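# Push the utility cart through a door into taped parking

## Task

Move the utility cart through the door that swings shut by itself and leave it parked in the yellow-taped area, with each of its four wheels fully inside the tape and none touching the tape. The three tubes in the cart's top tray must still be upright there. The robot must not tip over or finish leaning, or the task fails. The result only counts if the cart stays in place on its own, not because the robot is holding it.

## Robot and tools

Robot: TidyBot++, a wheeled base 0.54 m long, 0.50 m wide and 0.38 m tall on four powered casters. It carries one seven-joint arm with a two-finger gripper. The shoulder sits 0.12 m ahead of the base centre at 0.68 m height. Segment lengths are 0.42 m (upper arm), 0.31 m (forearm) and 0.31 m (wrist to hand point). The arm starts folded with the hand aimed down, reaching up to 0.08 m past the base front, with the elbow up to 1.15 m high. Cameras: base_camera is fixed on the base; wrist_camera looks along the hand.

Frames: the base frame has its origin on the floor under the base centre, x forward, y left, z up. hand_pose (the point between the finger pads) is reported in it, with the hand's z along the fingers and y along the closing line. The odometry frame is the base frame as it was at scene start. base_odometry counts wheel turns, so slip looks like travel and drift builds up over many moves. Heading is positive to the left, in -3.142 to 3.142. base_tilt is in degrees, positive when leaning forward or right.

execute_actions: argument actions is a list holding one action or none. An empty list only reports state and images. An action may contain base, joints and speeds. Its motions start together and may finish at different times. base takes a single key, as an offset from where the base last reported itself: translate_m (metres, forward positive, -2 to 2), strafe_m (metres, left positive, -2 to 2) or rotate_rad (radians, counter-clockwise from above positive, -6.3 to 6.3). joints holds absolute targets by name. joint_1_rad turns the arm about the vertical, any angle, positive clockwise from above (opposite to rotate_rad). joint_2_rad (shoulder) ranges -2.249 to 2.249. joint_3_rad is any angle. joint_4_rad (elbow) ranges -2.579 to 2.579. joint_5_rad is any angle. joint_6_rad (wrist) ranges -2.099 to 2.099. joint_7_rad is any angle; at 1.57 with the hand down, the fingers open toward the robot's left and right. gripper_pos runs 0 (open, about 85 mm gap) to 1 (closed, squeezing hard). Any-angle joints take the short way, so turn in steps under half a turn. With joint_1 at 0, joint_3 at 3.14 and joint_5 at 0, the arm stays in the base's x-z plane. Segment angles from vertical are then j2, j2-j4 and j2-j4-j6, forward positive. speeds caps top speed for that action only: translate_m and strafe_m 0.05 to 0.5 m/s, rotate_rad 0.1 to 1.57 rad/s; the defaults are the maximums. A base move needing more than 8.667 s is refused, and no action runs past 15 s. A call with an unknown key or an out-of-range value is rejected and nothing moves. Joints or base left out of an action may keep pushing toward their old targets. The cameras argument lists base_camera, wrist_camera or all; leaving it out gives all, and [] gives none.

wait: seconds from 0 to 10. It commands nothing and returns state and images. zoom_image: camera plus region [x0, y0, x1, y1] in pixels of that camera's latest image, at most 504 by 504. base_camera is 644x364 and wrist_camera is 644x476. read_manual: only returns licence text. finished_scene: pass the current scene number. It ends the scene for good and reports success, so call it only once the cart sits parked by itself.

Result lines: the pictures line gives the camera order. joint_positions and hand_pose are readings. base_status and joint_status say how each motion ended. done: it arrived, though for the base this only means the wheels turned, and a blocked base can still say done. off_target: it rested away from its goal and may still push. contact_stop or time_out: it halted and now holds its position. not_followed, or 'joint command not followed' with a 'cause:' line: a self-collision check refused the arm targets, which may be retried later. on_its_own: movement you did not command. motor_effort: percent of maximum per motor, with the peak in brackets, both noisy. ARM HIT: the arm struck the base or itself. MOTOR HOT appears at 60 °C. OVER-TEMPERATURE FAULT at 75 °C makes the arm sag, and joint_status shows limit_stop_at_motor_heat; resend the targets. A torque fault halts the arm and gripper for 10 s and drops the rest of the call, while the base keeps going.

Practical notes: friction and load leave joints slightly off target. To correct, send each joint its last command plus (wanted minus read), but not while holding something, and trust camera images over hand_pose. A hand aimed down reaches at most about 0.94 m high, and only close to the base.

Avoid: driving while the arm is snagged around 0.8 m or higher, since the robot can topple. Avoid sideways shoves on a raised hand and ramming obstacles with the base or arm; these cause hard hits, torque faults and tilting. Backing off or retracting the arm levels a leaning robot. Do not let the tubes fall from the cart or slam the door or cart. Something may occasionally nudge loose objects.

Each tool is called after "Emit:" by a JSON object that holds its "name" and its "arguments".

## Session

Emit:
{"name": "execute_actions", "arguments": {"actions": []}}

Scene clock: 0.00 s.
base_odometry: x=+0.000 y=+0.000 heading=+0.000 (m, m, rad; odometry frame)
base_tilt: forward=+0.1 right=+0.1 (deg)
base_status: not commanded
joint_positions: joint_1_rad=-0.031 joint_2_rad=-0.313 joint_3_rad=+3.153 joint_4_rad=-2.498 joint_5_rad=+0.009 joint_6_rad=-0.869 joint_7_rad=+1.561 gripper_pos=+0.000
joint_status: not commanded
motor_effort: joint_1_rad=-1 joint_2_rad=-3 joint_3_rad=+1 joint_4_rad=+18 joint_5_rad=+0 joint_6_rad=+2 joint_7_rad=+0 (%)
hand_pose: x=+0.2737 y=+0.0027 z=+0.5908 quat_wxyz=(+0.001, +0.999, +0.007, +0.044) (m; base frame)
pictures: base_camera, wrist_camera
camera_calibration (this result's frames):
wrist_camera: T_world_to_cam=[[-0.034218, -0.999289, 0.0158024, 0.00929655], [-0.995032, 0.0325846, -0.0940691, 0.380403], [0.0934873, -0.0189428, -0.99544, 0.697876], [0, 0, 0, 1]] pos_world=[0.313589, 0.0101144, 0.730331]
Images, in order (width x height): base_camera 644x364, wrist_camera 644x476.

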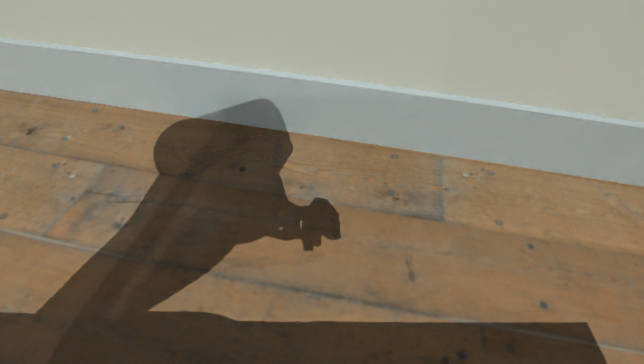

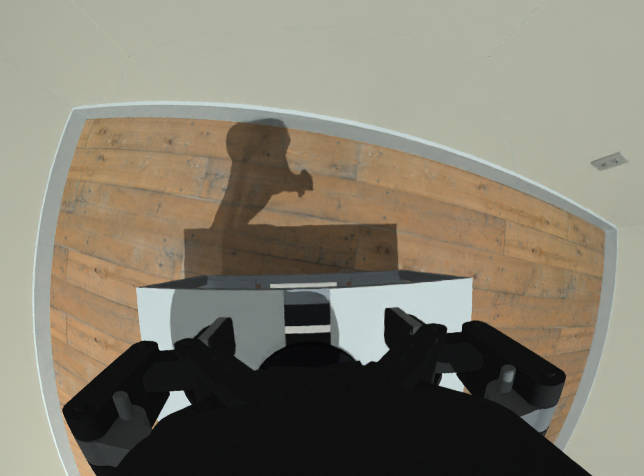

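Emit:
{"name": "execute_actions", "arguments": {"actions": [{"base": {"rotate_rad": 1.4}, "joints": {"joint_1_rad": -1.5, "joint_6_rad": -0.2}}]}}

Scene clock: 4.33 s.
base_odometry: x=+0.000 y=+0.000 heading=+1.400 (m, m, rad; odometry frame)
base_tilt: forward=+0.0 right=+0.0 (deg)
base_status: done
joint_positions: joint_1_rad=-1.483 joint_2_rad=-0.313 joint_3_rad=+3.153 joint_4_rad=-2.498 joint_5_rad=+0.009 joint_6_rad=-0.237 joint_7_rad=+1.561 gripper_pos=+0.000
joint_status: all done
motor_effort: joint_1_rad=-1(1) joint_2_rad=-5(5) joint_3_rad=+1(2) joint_4_rad=+19(20) joint_5_rad=+0(1) joint_6_rad=+5(6) joint_7_rad=+0(0) (%)
hand_pose: x=+0.1511 y=+0.3310 z=+0.6667 quat_wxyz=(-0.237, +0.695, +0.627, +0.260) (m; base frame)
pictures: base_camera, wrist_camera
camera_calibration (this result's frames):
wrist_camera: T_world_to_cam=[[0.98872, -0.148232, -0.021452, -0.0794071], [-0.125082, -0.738406, -0.662654, 0.757625], [0.0823862, 0.657863, -0.748618, 0.40416], [0, 0, 0, 1]] pos_world=[0.139979, 0.281782, 0.802902]
Images, in order (width x height): base_camera 644x364, wrist_camera 644x476.

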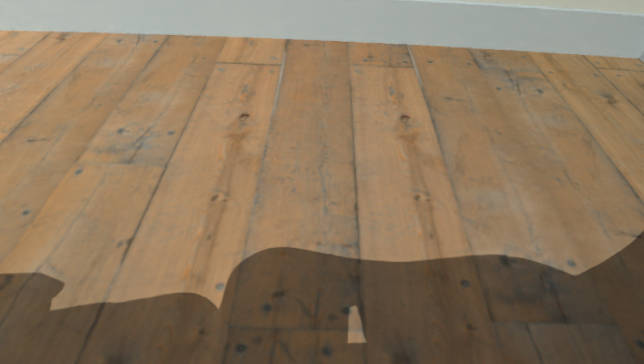

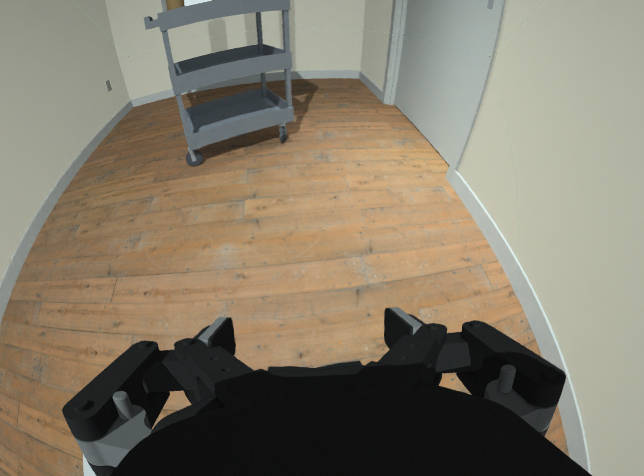

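Emit:
{"name": "zoom_image", "arguments": {"camera": "wrist_camera", "region": [120, 0, 330, 190]}}

Emit:
{"name": "zoom_image", "arguments": {"camera": "wrist_camera", "region": [330, 0, 540, 200]}}

Region (120, 0, 330, 190) of wrist_camera's 644x476 image, scaled by 2.400; it fills the top 456 rows of this view, and the rest is white.

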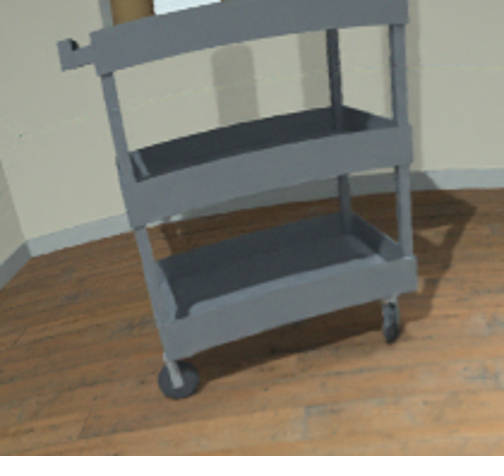

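Region (330, 0, 540, 200) of wrist_camera's 644x476 image, scaled by 2.400; it fills the top 480 rows of this view, and the rest is white.

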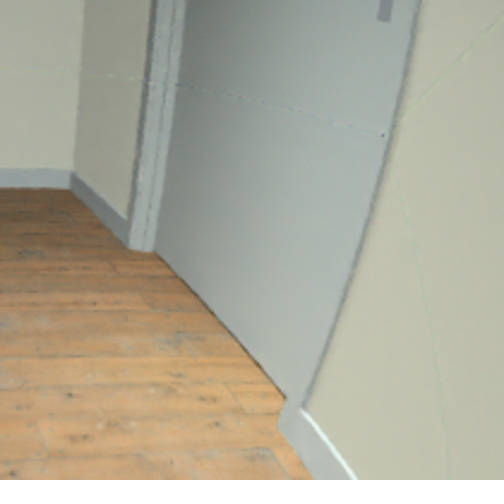

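Emit:
{"name": "execute_actions", "arguments": {"actions": [{"base": {"translate_m": 0.6}, "joints": {"joint_1_rad": -3.15, "joint_2_rad": -0.09, "joint_4_rad": -0.955, "joint_6_rad": -1.91, "joint_7_rad": -0.035}}]}}

Scene clock: 20.57 s.
base_odometry: x=+0.101 y=+0.592 heading=+1.400 (m, m, rad; odometry frame)
base_tilt: forward=+0.1 right=+0.0 (deg)
base_status: done
joint_positions: joint_1_rad=-3.133 joint_2_rad=-0.104 joint_3_rad=+3.153 joint_4_rad=-0.975 joint_5_rad=+0.009 joint_6_rad=-1.873 joint_7_rad=-0.006 gripper_pos=+0.000
joint_status: all done
motor_effort: joint_1_rad=-2(2) joint_2_rad=-11(12) joint_3_rad=+1(1) joint_4_rad=+17(23) joint_5_rad=+0(0) joint_6_rad=+4(6) joint_7_rad=+0(0) (%)
hand_pose: x=-0.1983 y=+0.0079 z=+1.0156 quat_wxyz=(-0.143, +0.704, +0.682, -0.136) (m; base frame)
pictures: base_camera, wrist_camera
camera_calibration (this result's frames):
wrist_camera: T_world_to_cam=[[0.925832, -0.0755806, -0.370301, 0.566851], [-0.0776977, -0.996934, 0.00921923, 0.0356644], [-0.369863, 0.0202361, -0.928866, 1.00517], [0, 0, 0, 1]] pos_world=[-0.150262, 0.0580573, 1.14325]
Images, in order (width x height): base_camera 644x364, wrist_camera 644x476.

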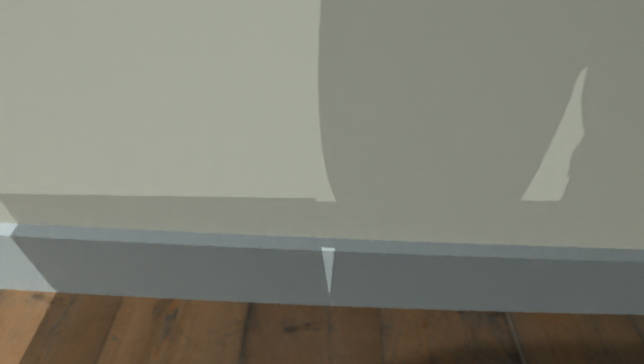

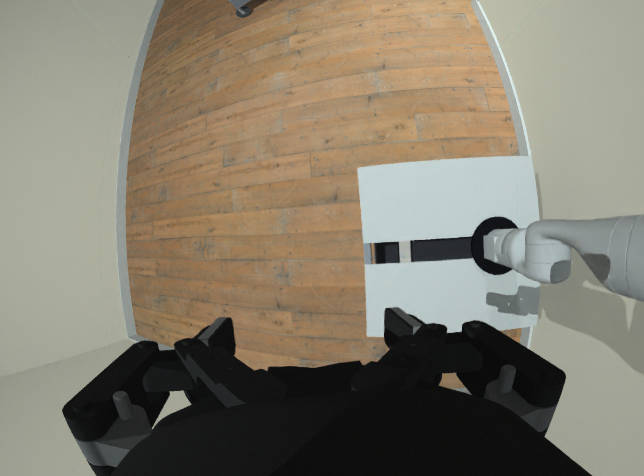

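Emit:
{"name": "execute_actions", "arguments": {"actions": [{"base": {"strafe_m": 1.4}}]}}

Scene clock: 26.07 s.
base_odometry: x=-1.278 y=+0.830 heading=+1.400 (m, m, rad; odometry frame)
base_tilt: forward=+0.1 right=+0.0 (deg)
base_status: done
joint_positions: joint_1_rad=-3.135 joint_2_rad=-0.103 joint_3_rad=+3.153 joint_4_rad=-0.975 joint_5_rad=+0.009 joint_6_rad=-1.873 joint_7_rad=-0.006 gripper_pos=+0.000
joint_status: not commanded
motor_effort: joint_1_rad=-1(1) joint_2_rad=-11(11) joint_3_rad=+1(3) joint_4_rad=+17(18) joint_5_rad=+0(1) joint_6_rad=+3(3) joint_7_rad=+0(0) (%)
hand_pose: x=-0.1986 y=+0.0072 z=+1.0154 quat_wxyz=(-0.142, +0.703, +0.683, -0.136) (m; base frame)
pictures: base_camera, wrist_camera
camera_calibration (this result's frames):
wrist_camera: T_world_to_cam=[[0.926274, -0.073395, -0.369635, 0.566368], [-0.0753503, -0.997115, 0.00916655, 0.0354197], [-0.369242, 0.0193614, -0.929132, 1.00528], [0, 0, 0, 1]] pos_world=[-0.15075, 0.0574224, 1.14307]
Images, in order (width x height): base_camera 644x364, wrist_camera 644x476.

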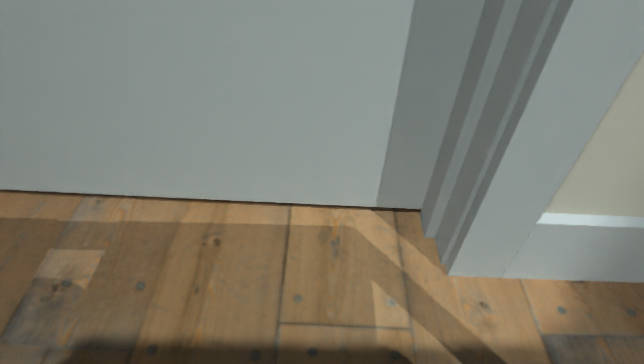

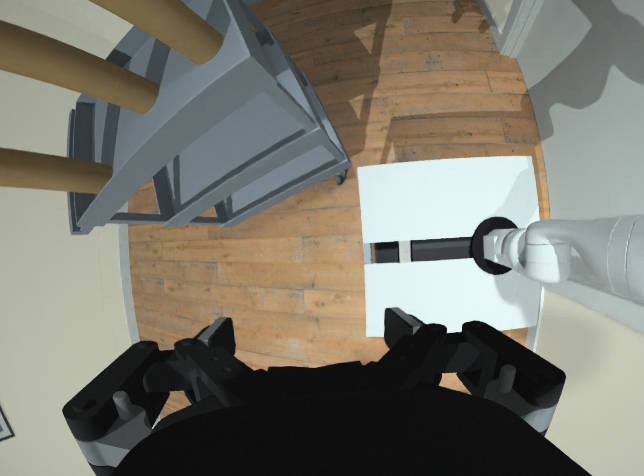

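Emit:
{"name": "zoom_image", "arguments": {"camera": "wrist_camera", "region": [0, 0, 370, 250]}}

Emit:
{"name": "zoom_image", "arguments": {"camera": "wrist_camera", "region": [420, 0, 644, 340]}}

Region (0, 0, 370, 250) of wrist_camera's 644x476 image, scaled by 1.362; it fills the top 341 rows of this view, and the rest is white.

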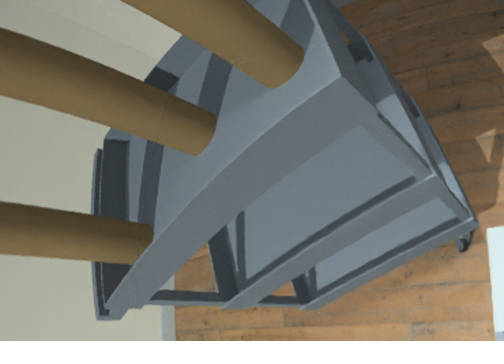

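Region (420, 0, 644, 340) of wrist_camera's 644x476 image, scaled by 1.482; it fills the left 332 columns of this view, and the rest is white.

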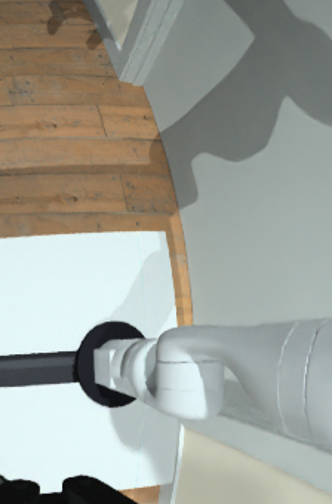

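Emit:
{"name": "zoom_image", "arguments": {"camera": "wrist_camera", "region": [130, 0, 290, 130]}}

Emit:
{"name": "zoom_image", "arguments": {"camera": "wrist_camera", "region": [40, 80, 200, 250]}}

Region (130, 0, 290, 130) of wrist_camera's 644x476 image, scaled by 3.150; it fills the top 410 rows of this view, and the rest is white.

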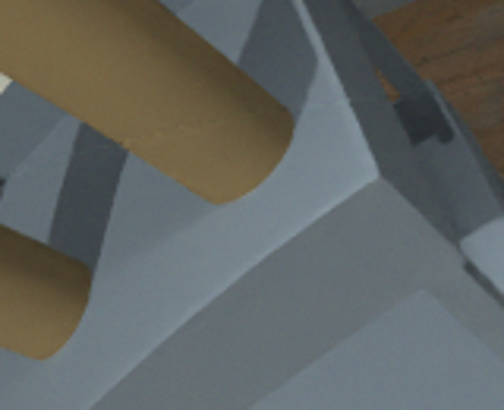

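Region (40, 80, 200, 250) of wrist_camera's 644x476 image, scaled by 2.965; it fills the left 474 columns of this view, and the rest is white.

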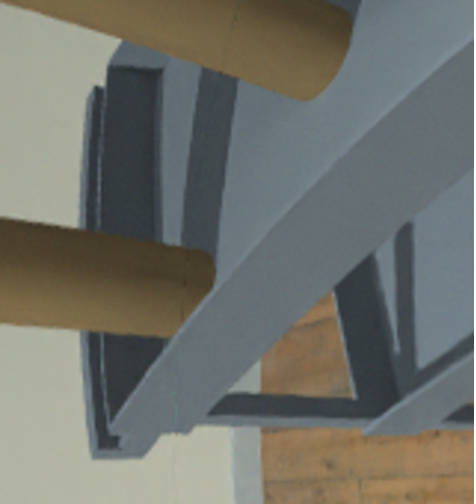

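Emit:
{"name": "execute_actions", "arguments": {"actions": [{"base": {"strafe_m": 0.775}, "joints": {"gripper_pos": 0.5}}], "cameras": ["base_camera"]}}

Emit:
{"name": "execute_actions", "arguments": {"actions": [{"base": {"rotate_rad": 0.32}, "joints": {"joint_2_rad": 0.335, "joint_4_rad": -0.7, "joint_6_rad": -2.035}}]}}

Scene clock: 36.90 s.
base_odometry: x=-2.042 y=+0.962 heading=+1.400 (m, m, rad; odometry frame)
base_tilt: forward=+0.1 right=+0.1 (deg)
base_status: done
joint_positions: joint_1_rad=-3.136 joint_2_rad=-0.103 joint_3_rad=+3.153 joint_4_rad=-0.975 joint_5_rad=+0.009 joint_6_rad=-1.873 joint_7_rad=-0.006 gripper_pos=+0.500
joint_status: all done
motor_effort: joint_1_rad=-1(2) joint_2_rad=-12(12) joint_3_rad=+1(2) joint_4_rad=+17(18) joint_5_rad=+0(0) joint_6_rad=+3(3) joint_7_rad=+0(0) (%)
hand_pose: x=-0.1987 y=+0.0067 z=+1.0154 quat_wxyz=(-0.142, +0.703, +0.684, -0.136) (m; base frame)
pictures: base_camera
Images, in order (width x height): base_camera 644x364.

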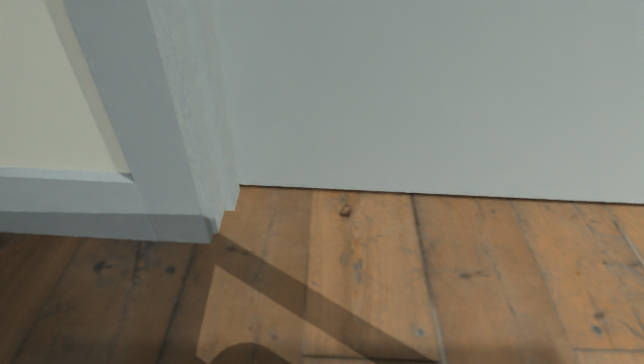

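Scene clock: 38.77 s.
base_odometry: x=-2.042 y=+0.962 heading=+1.720 (m, m, rad; odometry frame)
base_tilt: forward=+0.1 right=+0.1 (deg)
base_status: done
joint_positions: joint_1_rad=-3.137 joint_2_rad=+0.340 joint_3_rad=+3.153 joint_4_rad=-0.722 joint_5_rad=+0.009 joint_6_rad=-1.997 joint_7_rad=-0.006 gripper_pos=+0.500
joint_status: all done
motor_effort: joint_1_rad=+0(1) joint_2_rad=-30(33) joint_3_rad=+1(0) joint_4_rad=+17(19) joint_5_rad=+0(0) joint_6_rad=+1(3) joint_7_rad=+0(0) (%)
hand_pose: x=-0.3217 y=+0.0071 z=+0.9213 quat_wxyz=(-0.033, +0.716, +0.697, -0.025) (m; base frame)
pictures: base_camera, wrist_camera
camera_calibration (this result's frames):
wrist_camera: T_world_to_cam=[[0.995144, -0.0729959, -0.0660311, 0.388052], [-0.0740371, -0.997165, -0.0134584, 0.0481878], [-0.0648615, 0.0182818, -0.997727, 1.03352], [0, 0, 0, 1]] pos_world=[-0.315564, 0.0574826, 1.05745]
Images, in order (width x height): base_camera 644x364, wrist_camera 644x476.

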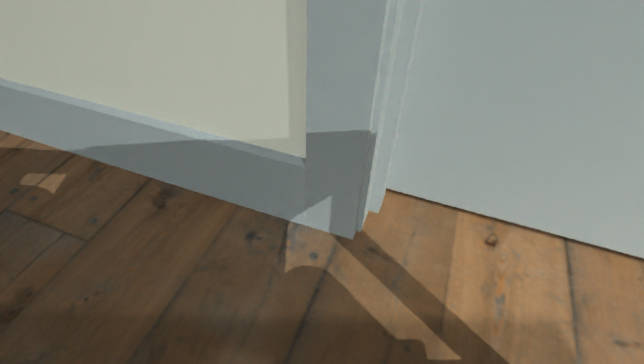

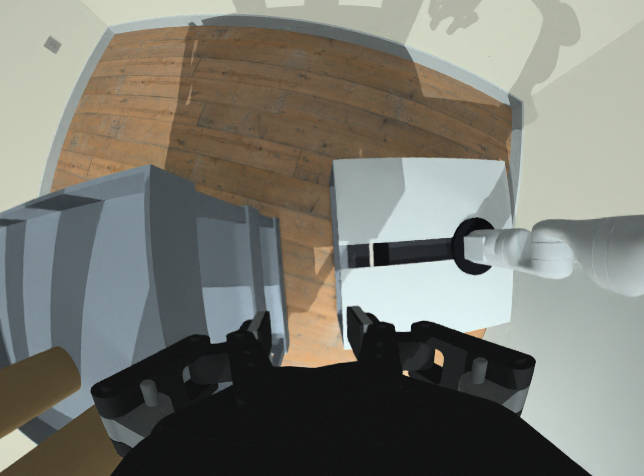

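Emit:
{"name": "zoom_image", "arguments": {"camera": "wrist_camera", "region": [110, 140, 370, 360]}}

Region (110, 140, 370, 360) of wrist_camera's 644x476 image, scaled by 1.938; it fills the top 426 rows of this view, and the rest is white.

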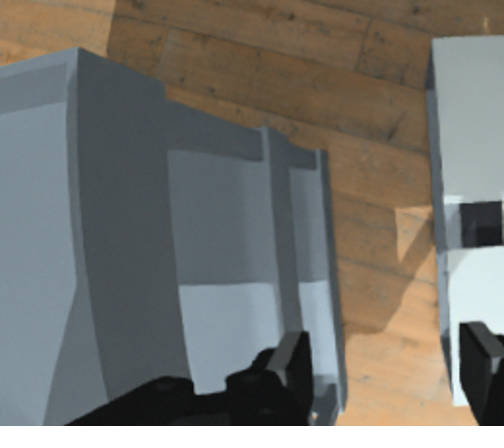

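Emit:
{"name": "execute_actions", "arguments": {"actions": [{"base": {"translate_m": -0.138}, "joints": {"joint_7_rad": 0.05}, "speeds": {"translate_m": 0.25}}], "cameras": ["wrist_camera"]}}

Scene clock: 42.57 s.
base_odometry: x=-2.022 y=+0.825 heading=+1.720 (m, m, rad; odometry frame)
base_tilt: forward=+0.1 right=+0.0 (deg)
base_status: done
joint_positions: joint_1_rad=-3.137 joint_2_rad=+0.342 joint_3_rad=+3.153 joint_4_rad=-0.721 joint_5_rad=+0.009 joint_6_rad=-2.000 joint_7_rad=+0.024 gripper_pos=+0.500
joint_status: all done
motor_effort: joint_1_rad=-1(3) joint_2_rad=-29(33) joint_3_rad=+1(0) joint_4_rad=+17(18) joint_5_rad=+0(0) joint_6_rad=+0(2) joint_7_rad=+0(1) (%)
hand_pose: x=-0.3214 y=+0.0071 z=+0.9209 quat_wxyz=(-0.033, +0.705, +0.708, -0.023) (m; base frame)
pictures: wrist_camera
camera_calibration (this result's frames):
wrist_camera: T_world_to_cam=[[0.997145, -0.0428116, -0.0621957, 0.384586], [-0.0438905, -0.998907, -0.016084, 0.0603097], [-0.0614391, 0.0187678, -0.997934, 1.03438], [0, 0, 0, 1]] pos_world=[-0.317289, 0.0572953, 1.05714]
Images, in order (width x height): wrist_camera 644x476.

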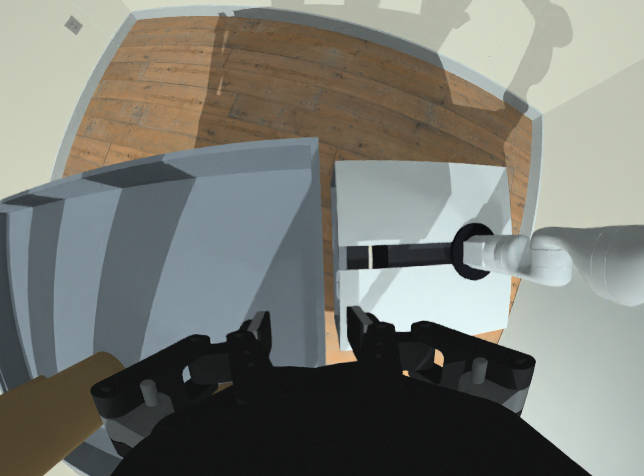

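Emit:
{"name": "zoom_image", "arguments": {"camera": "wrist_camera", "region": [230, 120, 400, 380]}}

Region (230, 120, 400, 380) of wrist_camera's 644x476 image, scaled by 1.938; it fills the left 330 columns of this view, and the rest is white.

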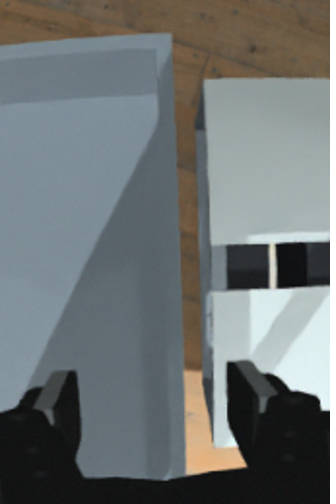

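Emit:
{"name": "execute_actions", "arguments": {"actions": [{"joints": {"joint_2_rad": 0.285, "joint_4_rad": -1.057, "joint_6_rad": -1.75, "joint_7_rad": -0.038, "gripper_pos": 0.15}}], "cameras": ["wrist_camera"]}}

Scene clock: 46.70 s.
base_odometry: x=-2.022 y=+0.825 heading=+1.720 (m, m, rad; odometry frame)
base_tilt: forward=+0.1 right=+0.0 (deg)
base_status: not commanded
joint_positions: joint_1_rad=-3.137 joint_2_rad=+0.299 joint_3_rad=+3.153 joint_4_rad=-1.039 joint_5_rad=+0.009 joint_6_rad=-1.787 joint_7_rad=-0.008 gripper_pos=+0.150
joint_status: all done
motor_effort: joint_1_rad=-1(1) joint_2_rad=-29(31) joint_3_rad=+1(0) joint_4_rad=+19(19) joint_5_rad=+0(0) joint_6_rad=+0(1) joint_7_rad=+0(1) (%)
hand_pose: x=-0.3160 y=+0.0076 z=+0.8451 quat_wxyz=(-0.010, +0.716, +0.698, -0.002) (m; base frame)
pictures: wrist_camera
camera_calibration (this result's frames):
wrist_camera: T_world_to_cam=[[0.997326, -0.0730791, 0.0001825, 0.322175], [-0.0730647, -0.997174, -0.0174616, 0.0517742], [0.00145806, 0.0174015, -0.999848, 0.980539], [0, 0, 0, 1]] pos_world=[-0.31896, 0.0581092, 0.981235]
Images, in order (width x height): wrist_camera 644x476.

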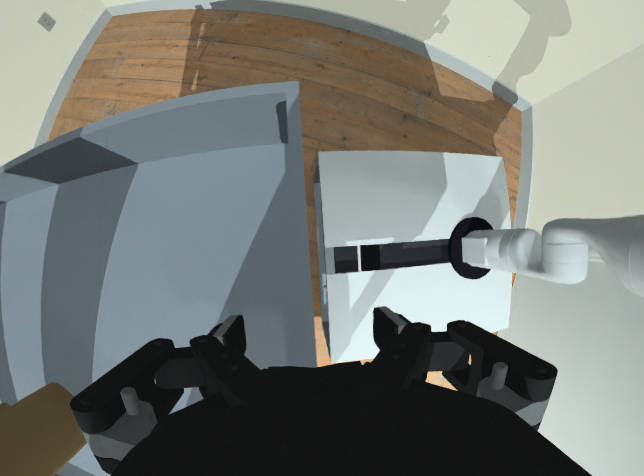

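Emit:
{"name": "zoom_image", "arguments": {"camera": "wrist_camera", "region": [220, 70, 400, 380]}}

Region (220, 70, 400, 380) of wrist_camera's 644x476 image, scaled by 1.626; it fills the left 293 columns of this view, and the rest is white.

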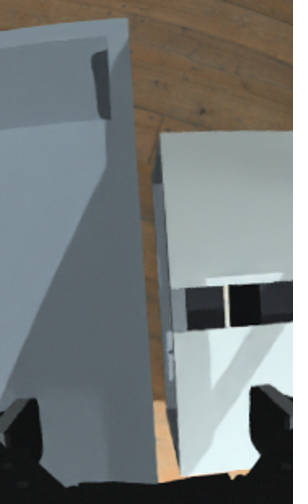

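Emit:
{"name": "execute_actions", "arguments": {"actions": [{"joints": {"gripper_pos": 1.0}}], "cameras": ["wrist_camera"]}}

Scene clock: 48.57 s.
base_odometry: x=-2.022 y=+0.825 heading=+1.720 (m, m, rad; odometry frame)
base_tilt: forward=+0.1 right=+0.0 (deg)
base_status: not commanded
joint_positions: joint_1_rad=-3.137 joint_2_rad=+0.298 joint_3_rad=+3.153 joint_4_rad=-1.040 joint_5_rad=+0.009 joint_6_rad=-1.784 joint_7_rad=-0.008 gripper_pos=+0.948
joint_status: gripper_pos off_target (ended at +0.948, target +1.000)
motor_effort: joint_1_rad=-1(0) joint_2_rad=-30(30) joint_3_rad=+1(2) joint_4_rad=+19(20) joint_5_rad=-1(0) joint_6_rad=+3(3) joint_7_rad=-1(2) (%)
hand_pose: x=-0.3169 y=+0.0073 z=+0.8453 quat_wxyz=(-0.011, +0.716, +0.698, -0.003) (m; base frame)
pictures: wrist_camera
camera_calibration (this result's frames):
wrist_camera: T_world_to_cam=[[0.997365, -0.0724596, -0.00343025, 0.326052], [-0.0725083, -0.997219, -0.0172533, 0.0514801], [-0.00217055, 0.0174566, -0.999845, 0.979594], [0, 0, 0, 1]] pos_world=[-0.319334, 0.0578622, 0.981449]
Images, in order (width x height): wrist_camera 644x476.

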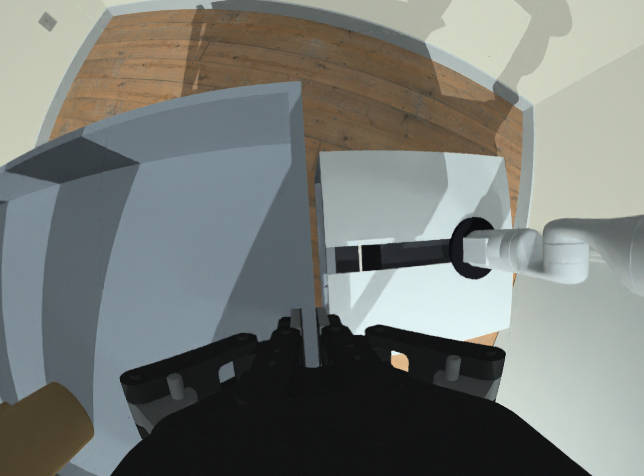

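Emit:
{"name": "zoom_image", "arguments": {"camera": "wrist_camera", "region": [60, 0, 310, 180]}}

Emit:
{"name": "zoom_image", "arguments": {"camera": "wrist_camera", "region": [300, 0, 550, 180]}}

Region (60, 0, 310, 180) of wrist_camera's 644x476 image, scaled by 2.016; it fills the top 363 rows of this view, and the rest is white.

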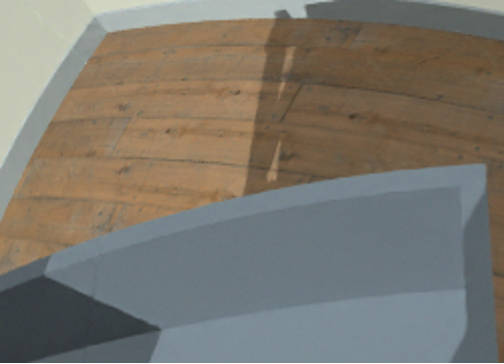

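Region (300, 0, 550, 180) of wrist_camera's 644x476 image, scaled by 2.016; it fills the top 363 rows of this view, and the rest is white.

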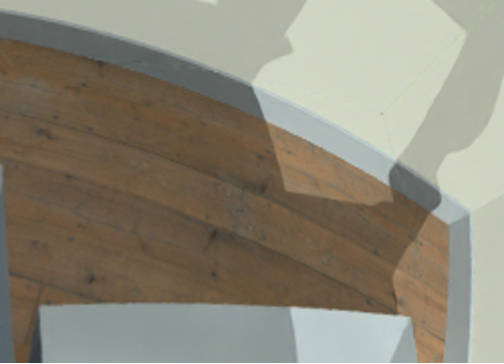

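Emit:
{"name": "execute_actions", "arguments": {"actions": [{"base": {"strafe_m": -0.453}, "speeds": {"strafe_m": 0.15}}]}}

Scene clock: 59.33 s.
base_odometry: x=-1.574 y=+0.893 heading=+1.720 (m, m, rad; odometry frame)
base_tilt: forward=+0.0 right=+0.0 (deg)
base_status: done
joint_positions: joint_1_rad=-3.123 joint_2_rad=+0.286 joint_3_rad=+3.178 joint_4_rad=-1.058 joint_5_rad=+0.031 joint_6_rad=-1.781 joint_7_rad=-0.065 gripper_pos=+0.948
joint_status: not commanded
motor_effort: joint_1_rad=-3(16) joint_2_rad=-28(31) joint_3_rad=-2(12) joint_4_rad=+16(24) joint_5_rad=+1(9) joint_6_rad=-1(9) joint_7_rad=+5(8) (%)
hand_pose: x=-0.3104 y=+0.0293 z=+0.8452 quat_wxyz=(-0.020, +0.750, +0.661, +0.008) (m; base frame)
pictures: base_camera, wrist_camera
camera_calibration (this result's frames):
wrist_camera: T_world_to_cam=[[0.985089, -0.171998, -0.00411139, 0.320853], [-0.172009, -0.984084, -0.0446219, 0.0656808], [0.00362894, 0.0446637, -0.998995, 0.979415], [0, 0, 0, 1]] pos_world=[-0.308325, 0.0760774, 0.982681]
Images, in order (width x height): base_camera 644x364, wrist_camera 644x476.

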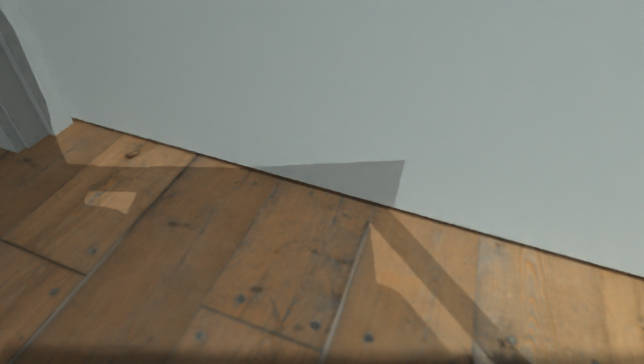

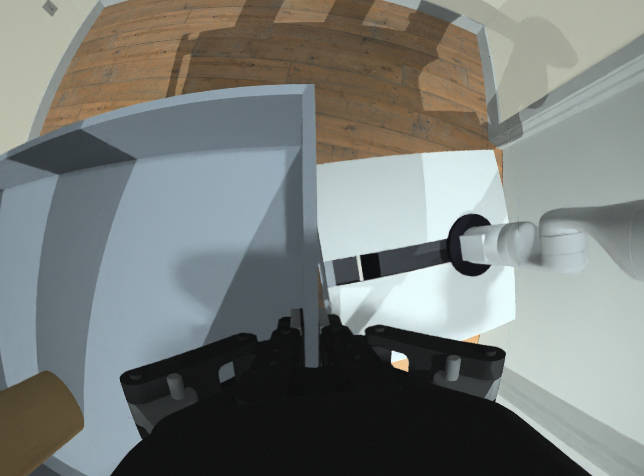

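Emit:
{"name": "execute_actions", "arguments": {"actions": [{"base": {"rotate_rad": -0.365}, "speeds": {"rotate_rad": 0.2}}]}}

Scene clock: 62.60 s.
base_odometry: x=-1.573 y=+0.893 heading=+1.357 (m, m, rad; odometry frame)
base_tilt: forward=+0.1 right=+0.1 (deg)
base_status: done
joint_positions: joint_1_rad=-3.191 joint_2_rad=+0.286 joint_3_rad=+3.113 joint_4_rad=-1.058 joint_5_rad=+0.004 joint_6_rad=-1.773 joint_7_rad=-0.018 gripper_pos=+0.948
joint_status: not commanded
motor_effort: joint_1_rad=+6(10) joint_2_rad=-31(31) joint_3_rad=+7(11) joint_4_rad=+18(21) joint_5_rad=+1(6) joint_6_rad=-2(3) joint_7_rad=-5(7) (%)
hand_pose: x=-0.3121 y=-0.0322 z=+0.8452 quat_wxyz=(-0.007, +0.686, +0.727, -0.011) (m; base frame)
pictures: base_camera, wrist_camera
camera_calibration (this result's frames):
wrist_camera: T_world_to_cam=[[0.999918, 0.0104013, -0.00748059, 0.325307], [0.010398, -0.999946, -0.000485074, 0.0240366], [-0.00748523, 0.000407251, -0.999972, 0.978105], [0, 0, 0, 1]] pos_world=[-0.318209, 0.0202533, 0.980522]
Images, in order (width x height): base_camera 644x364, wrist_camera 644x476.

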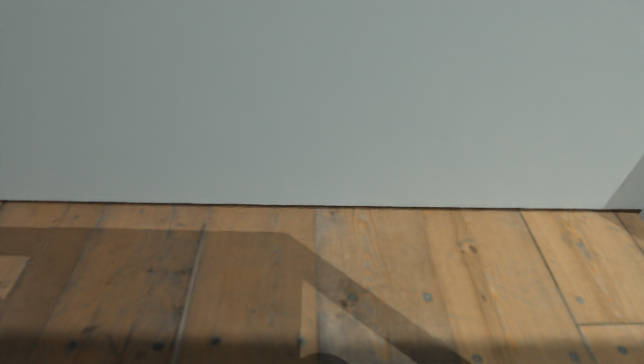

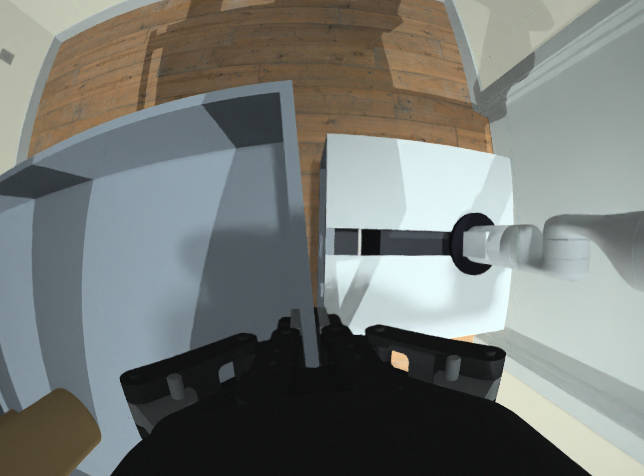

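Emit:
{"name": "execute_actions", "arguments": {"actions": [{"base": {"translate_m": 0.255}, "speeds": {"translate_m": 0.18}}]}}

Scene clock: 65.60 s.
base_odometry: x=-1.519 y=+1.142 heading=+1.356 (m, m, rad; odometry frame)
base_tilt: forward=+0.1 right=+0.1 (deg)
base_status: done
joint_positions: joint_1_rad=-3.185 joint_2_rad=+0.287 joint_3_rad=+3.123 joint_4_rad=-1.057 joint_5_rad=+0.002 joint_6_rad=-1.773 joint_7_rad=-0.024 gripper_pos=+0.948
joint_status: not commanded
motor_effort: joint_1_rad=+3(8) joint_2_rad=-26(36) joint_3_rad=+4(8) joint_4_rad=+20(23) joint_5_rad=+1(6) joint_6_rad=+5(10) joint_7_rad=+0(5) (%)
hand_pose: x=-0.3130 y=-0.0264 z=+0.8450 quat_wxyz=(-0.007, +0.694, +0.720, -0.010) (m; base frame)
pictures: base_camera, wrist_camera
camera_calibration (this result's frames):
wrist_camera: T_world_to_cam=[[0.99992, -0.0105294, -0.00704541, 0.325186], [-0.0105433, -0.999943, -0.00193627, 0.0245094], [-0.00702461, 0.0020104, -0.999973, 0.978104], [0, 0, 0, 1]] pos_world=[-0.318031, 0.0259657, 0.980416]
Images, in order (width x height): base_camera 644x364, wrist_camera 644x476.

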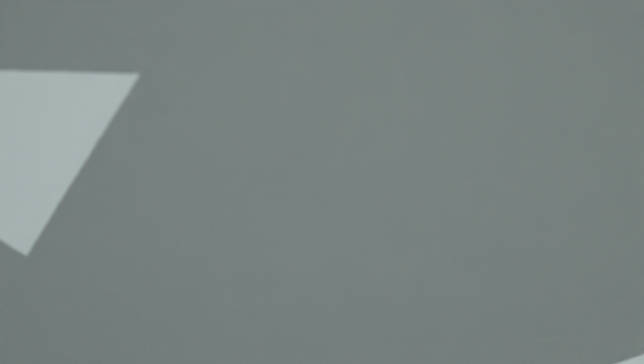

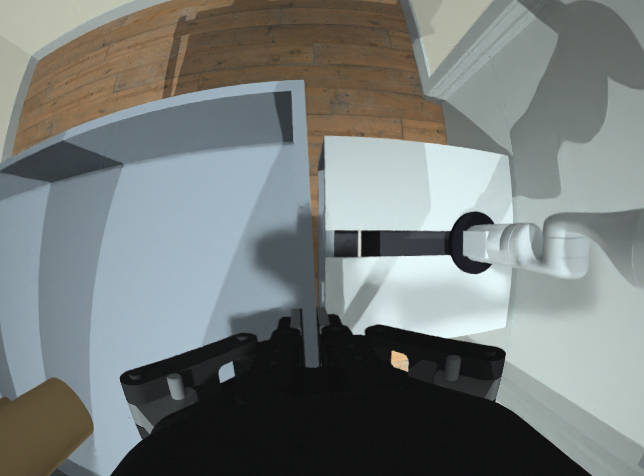

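Emit:
{"name": "execute_actions", "arguments": {"actions": [{"base": {"translate_m": 0.45}, "joints": {"joint_1_rad": -3.13}, "speeds": {"translate_m": 0.14}}]}}

Scene clock: 70.37 s.
base_odometry: x=-1.424 y=+1.581 heading=+1.357 (m, m, rad; odometry frame)
base_tilt: forward=+0.1 right=+0.0 (deg)
base_status: done
joint_positions: joint_1_rad=-3.136 joint_2_rad=+0.284 joint_3_rad=+3.147 joint_4_rad=-1.060 joint_5_rad=+0.006 joint_6_rad=-1.768 joint_7_rad=-0.024 gripper_pos=+0.948
joint_status: all done
motor_effort: joint_1_rad=-1(7) joint_2_rad=-28(34) joint_3_rad=+1(8) joint_4_rad=+18(22) joint_5_rad=-2(5) joint_6_rad=+3(9) joint_7_rad=-4(4) (%)
hand_pose: x=-0.3144 y=+0.0050 z=+0.8451 quat_wxyz=(-0.013, +0.720, +0.694, -0.008) (m; base frame)
pictures: base_camera, wrist_camera
camera_calibration (this result's frames):
wrist_camera: T_world_to_cam=[[0.996427, -0.0835495, -0.0123371, 0.330734], [-0.0837, -0.996416, -0.0122323, 0.0415644], [-0.0112709, 0.0132212, -0.999849, 0.976668], [0, 0, 0, 1]] pos_world=[-0.315066, 0.0561354, 0.98111]
Images, in order (width x height): base_camera 644x364, wrist_camera 644x476.

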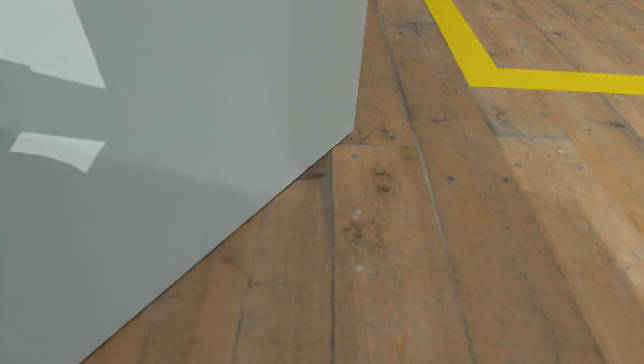

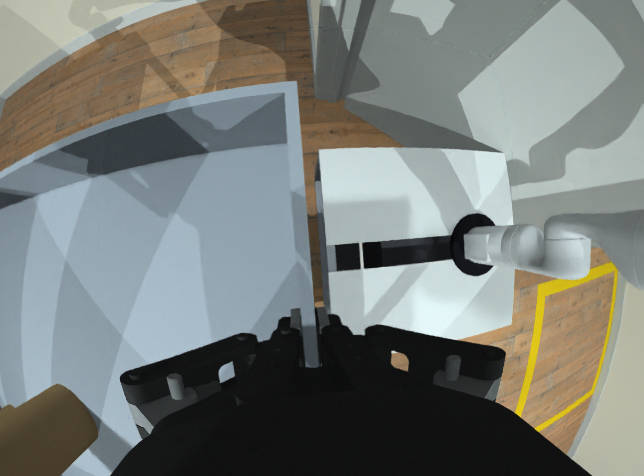

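Emit:
{"name": "zoom_image", "arguments": {"camera": "wrist_camera", "region": [464, 240, 644, 476]}}

Emit:
{"name": "zoom_image", "arguments": {"camera": "wrist_camera", "region": [280, 0, 540, 200]}}

Region (464, 240, 644, 476) of wrist_camera's 644x476 image, scaled by 2.136; it fills the left 384 columns of this view, and the rest is white.

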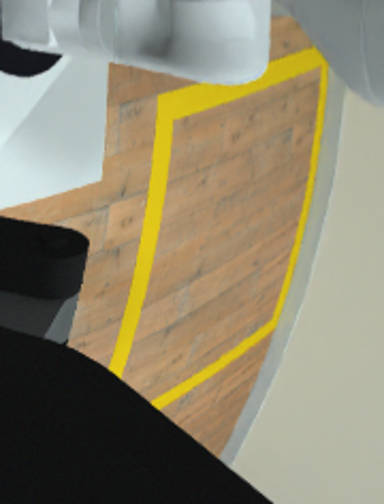

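Region (280, 0, 540, 200) of wrist_camera's 644x476 image, scaled by 1.938; it fills the top 388 rows of this view, and the rest is white.

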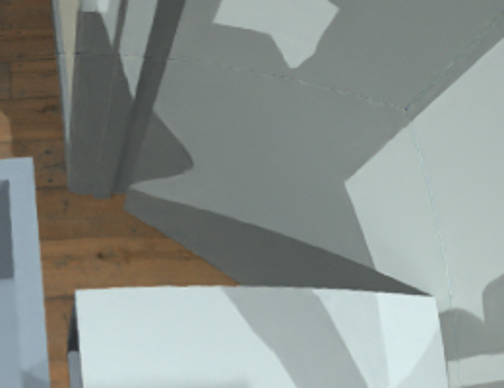

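Emit:
{"name": "execute_actions", "arguments": {"actions": []}}

Scene clock: 73.90 s.
base_odometry: x=-1.424 y=+1.581 heading=+1.357 (m, m, rad; odometry frame)
base_tilt: forward=+0.1 right=+0.0 (deg)
base_status: done
joint_positions: joint_1_rad=-3.136 joint_2_rad=+0.284 joint_3_rad=+3.147 joint_4_rad=-1.060 joint_5_rad=+0.006 joint_6_rad=-1.768 joint_7_rad=-0.024 gripper_pos=+0.948
joint_status: all done
motor_effort: joint_1_rad=-2(7) joint_2_rad=-28(34) joint_3_rad=+1(8) joint_4_rad=+18(22) joint_5_rad=-2(5) joint_6_rad=+3(9) joint_7_rad=-3(4) (%)
hand_pose: x=-0.3144 y=+0.0050 z=+0.8451 quat_wxyz=(-0.013, +0.720, +0.694, -0.008) (m; base frame)
pictures: base_camera, wrist_camera
camera_calibration (this result's frames):
wrist_camera: T_world_to_cam=[[0.996427, -0.0835494, -0.0123373, 0.330734], [-0.0836999, -0.996416, -0.0122322, 0.0415644], [-0.0112711, 0.0132211, -0.999849, 0.976668], [0, 0, 0, 1]] pos_world=[-0.315065, 0.0561354, 0.98111]
Images, in order (width x height): base_camera 644x364, wrist_camera 644x476.

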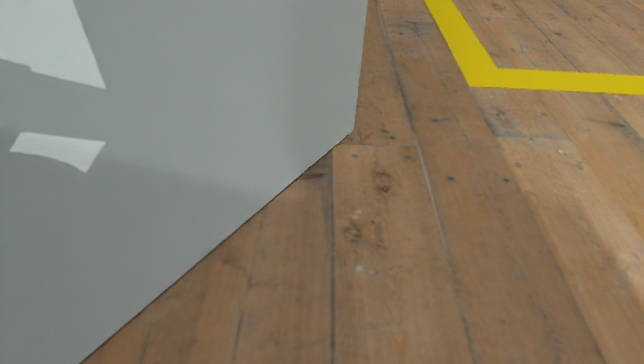

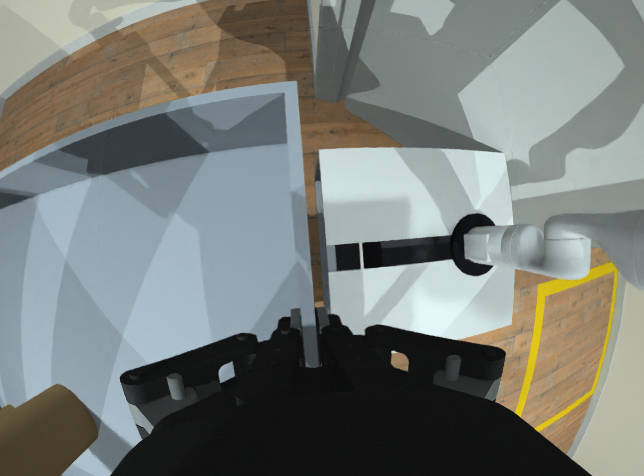

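Emit:
{"name": "execute_actions", "arguments": {"actions": [{"base": {"translate_m": 0.45}, "speeds": {"translate_m": 0.2}}]}}

Scene clock: 77.10 s.
base_odometry: x=-1.328 y=+2.022 heading=+1.357 (m, m, rad; odometry frame)
base_tilt: forward=+0.1 right=+0.0 (deg)
base_status: done
joint_positions: joint_1_rad=-3.112 joint_2_rad=+0.285 joint_3_rad=+3.169 joint_4_rad=-1.058 joint_5_rad=+0.006 joint_6_rad=-1.769 joint_7_rad=-0.028 gripper_pos=+0.948
joint_status: not commanded
motor_effort: joint_1_rad=-8(8) joint_2_rad=-27(35) joint_3_rad=-5(5) joint_4_rad=+21(23) joint_5_rad=-4(4) joint_6_rad=+7(9) joint_7_rad=+3(3) (%)
hand_pose: x=-0.3143 y=+0.0236 z=+0.8451 quat_wxyz=(-0.015, +0.737, +0.676, -0.005) (m; base frame)
pictures: base_camera, wrist_camera
camera_calibration (this result's frames):
wrist_camera: T_world_to_cam=[[0.99105, -0.132914, -0.0124252, 0.331658], [-0.133128, -0.990929, -0.0183502, 0.0496315], [-0.00987348, 0.0198401, -0.999754, 0.976634], [0, 0, 0, 1]] pos_world=[-0.31244, 0.0738867, 0.981426]
Images, in order (width x height): base_camera 644x364, wrist_camera 644x476.

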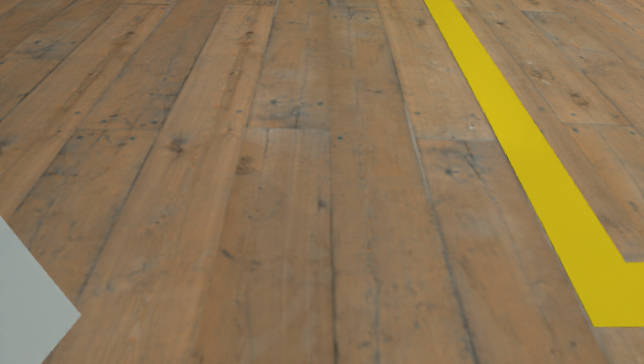

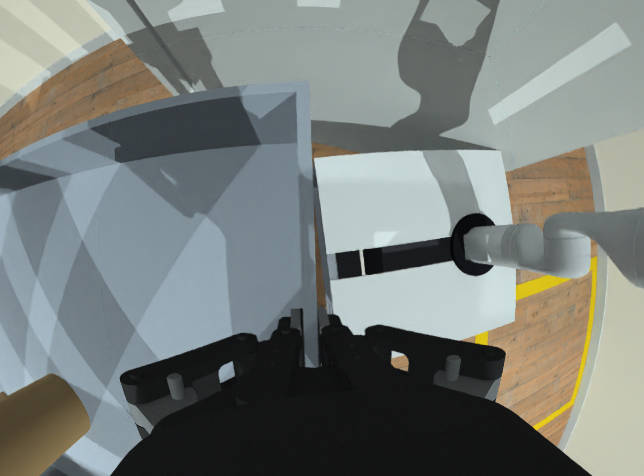

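Emit:
{"name": "execute_actions", "arguments": {"actions": [{"base": {"translate_m": 0.6}, "speeds": {"translate_m": 0.2}}]}}

Scene clock: 85.57 s.
base_odometry: x=-1.201 y=+2.608 heading=+1.358 (m, m, rad; odometry frame)
base_tilt: forward=+0.1 right=-0.1 (deg)
base_status: done
joint_positions: joint_1_rad=-3.086 joint_2_rad=+0.287 joint_3_rad=+3.193 joint_4_rad=-1.057 joint_5_rad=+0.014 joint_6_rad=-1.765 joint_7_rad=-0.050 gripper_pos=+0.948
joint_status: not commanded
motor_effort: joint_1_rad=-11(13) joint_2_rad=-28(35) joint_3_rad=-9(10) joint_4_rad=+20(23) joint_5_rad=-6(7) joint_6_rad=+7(8) joint_7_rad=+6(6) (%)
hand_pose: x=-0.3147 y=+0.0463 z=+0.8452 quat_wxyz=(-0.022, +0.761, +0.649, -0.001) (m; base frame)
pictures: base_camera, wrist_camera
camera_calibration (this result's frames):
wrist_camera: T_world_to_cam=[[0.978727, -0.204275, -0.0191284, 0.340226], [-0.204802, -0.978296, -0.0315176, 0.0600082], [-0.012275, 0.0347647, -0.99932, 0.974441], [0, 0, 0, 1]] pos_world=[-0.308737, 0.0943294, 0.982178]
Images, in order (width x height): base_camera 644x364, wrist_camera 644x476.

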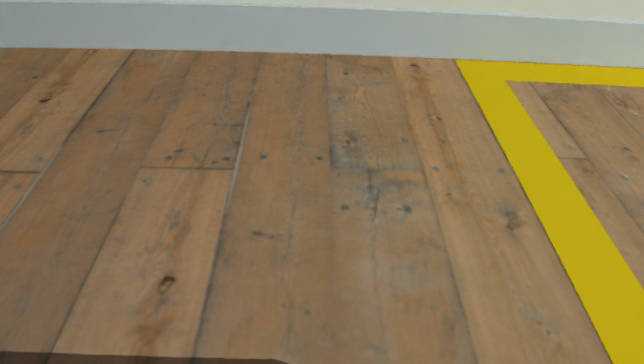

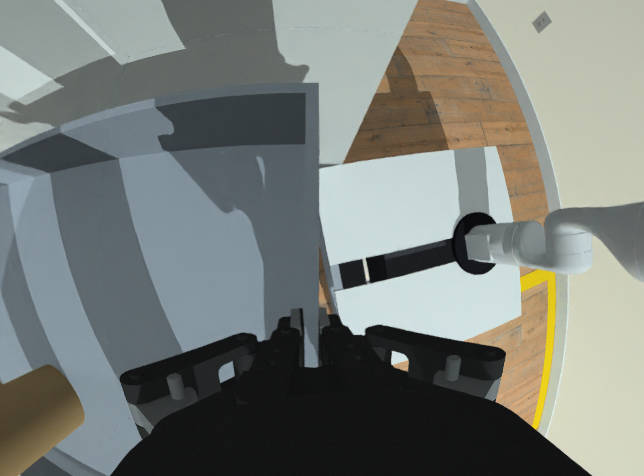

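Emit:
{"name": "execute_actions", "arguments": {"actions": [{"base": {"rotate_rad": 0.8}, "speeds": {"rotate_rad": 0.22}}]}}

Scene clock: 93.37 s.
base_odometry: x=-1.201 y=+2.608 heading=+2.159 (m, m, rad; odometry frame)
base_tilt: forward=+0.1 right=+0.0 (deg)
base_status: done
joint_positions: joint_1_rad=-3.105 joint_2_rad=+0.289 joint_3_rad=+3.177 joint_4_rad=-1.054 joint_5_rad=+0.035 joint_6_rad=-1.763 joint_7_rad=-0.083 gripper_pos=+0.948
joint_status: not commanded
motor_effort: joint_1_rad=-3(22) joint_2_rad=-31(33) joint_3_rad=-1(17) joint_4_rad=+16(24) joint_5_rad=+1(10) joint_6_rad=-1(10) joint_7_rad=+5(13) (%)
hand_pose: x=-0.3167 y=+0.0381 z=+0.8453 quat_wxyz=(-0.028, +0.761, +0.648, +0.003) (m; base frame)
pictures: base_camera, wrist_camera
camera_calibration (this result's frames):
wrist_camera: T_world_to_cam=[[0.978194, -0.206331, -0.0237415, 0.3443], [-0.207229, -0.977244, -0.0452803, 0.0624247], [-0.0138586, 0.0492129, -0.998692, 0.973205], [0, 0, 0, 1]] pos_world=[-0.310369, 0.0841496, 0.982933]
Images, in order (width x height): base_camera 644x364, wrist_camera 644x476.

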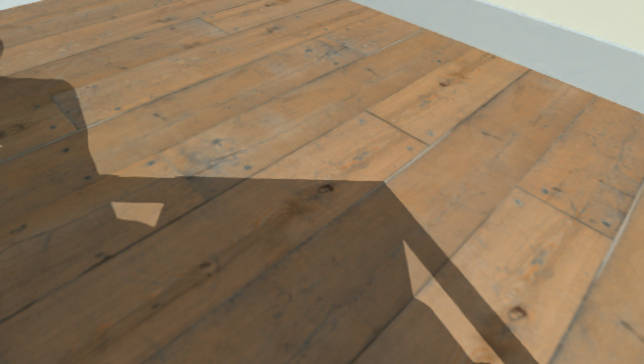

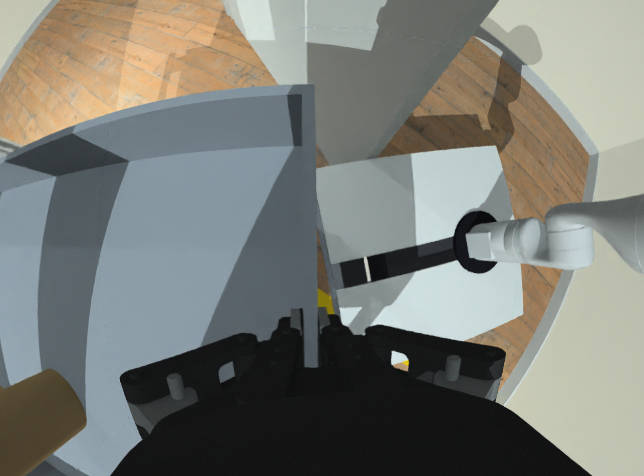

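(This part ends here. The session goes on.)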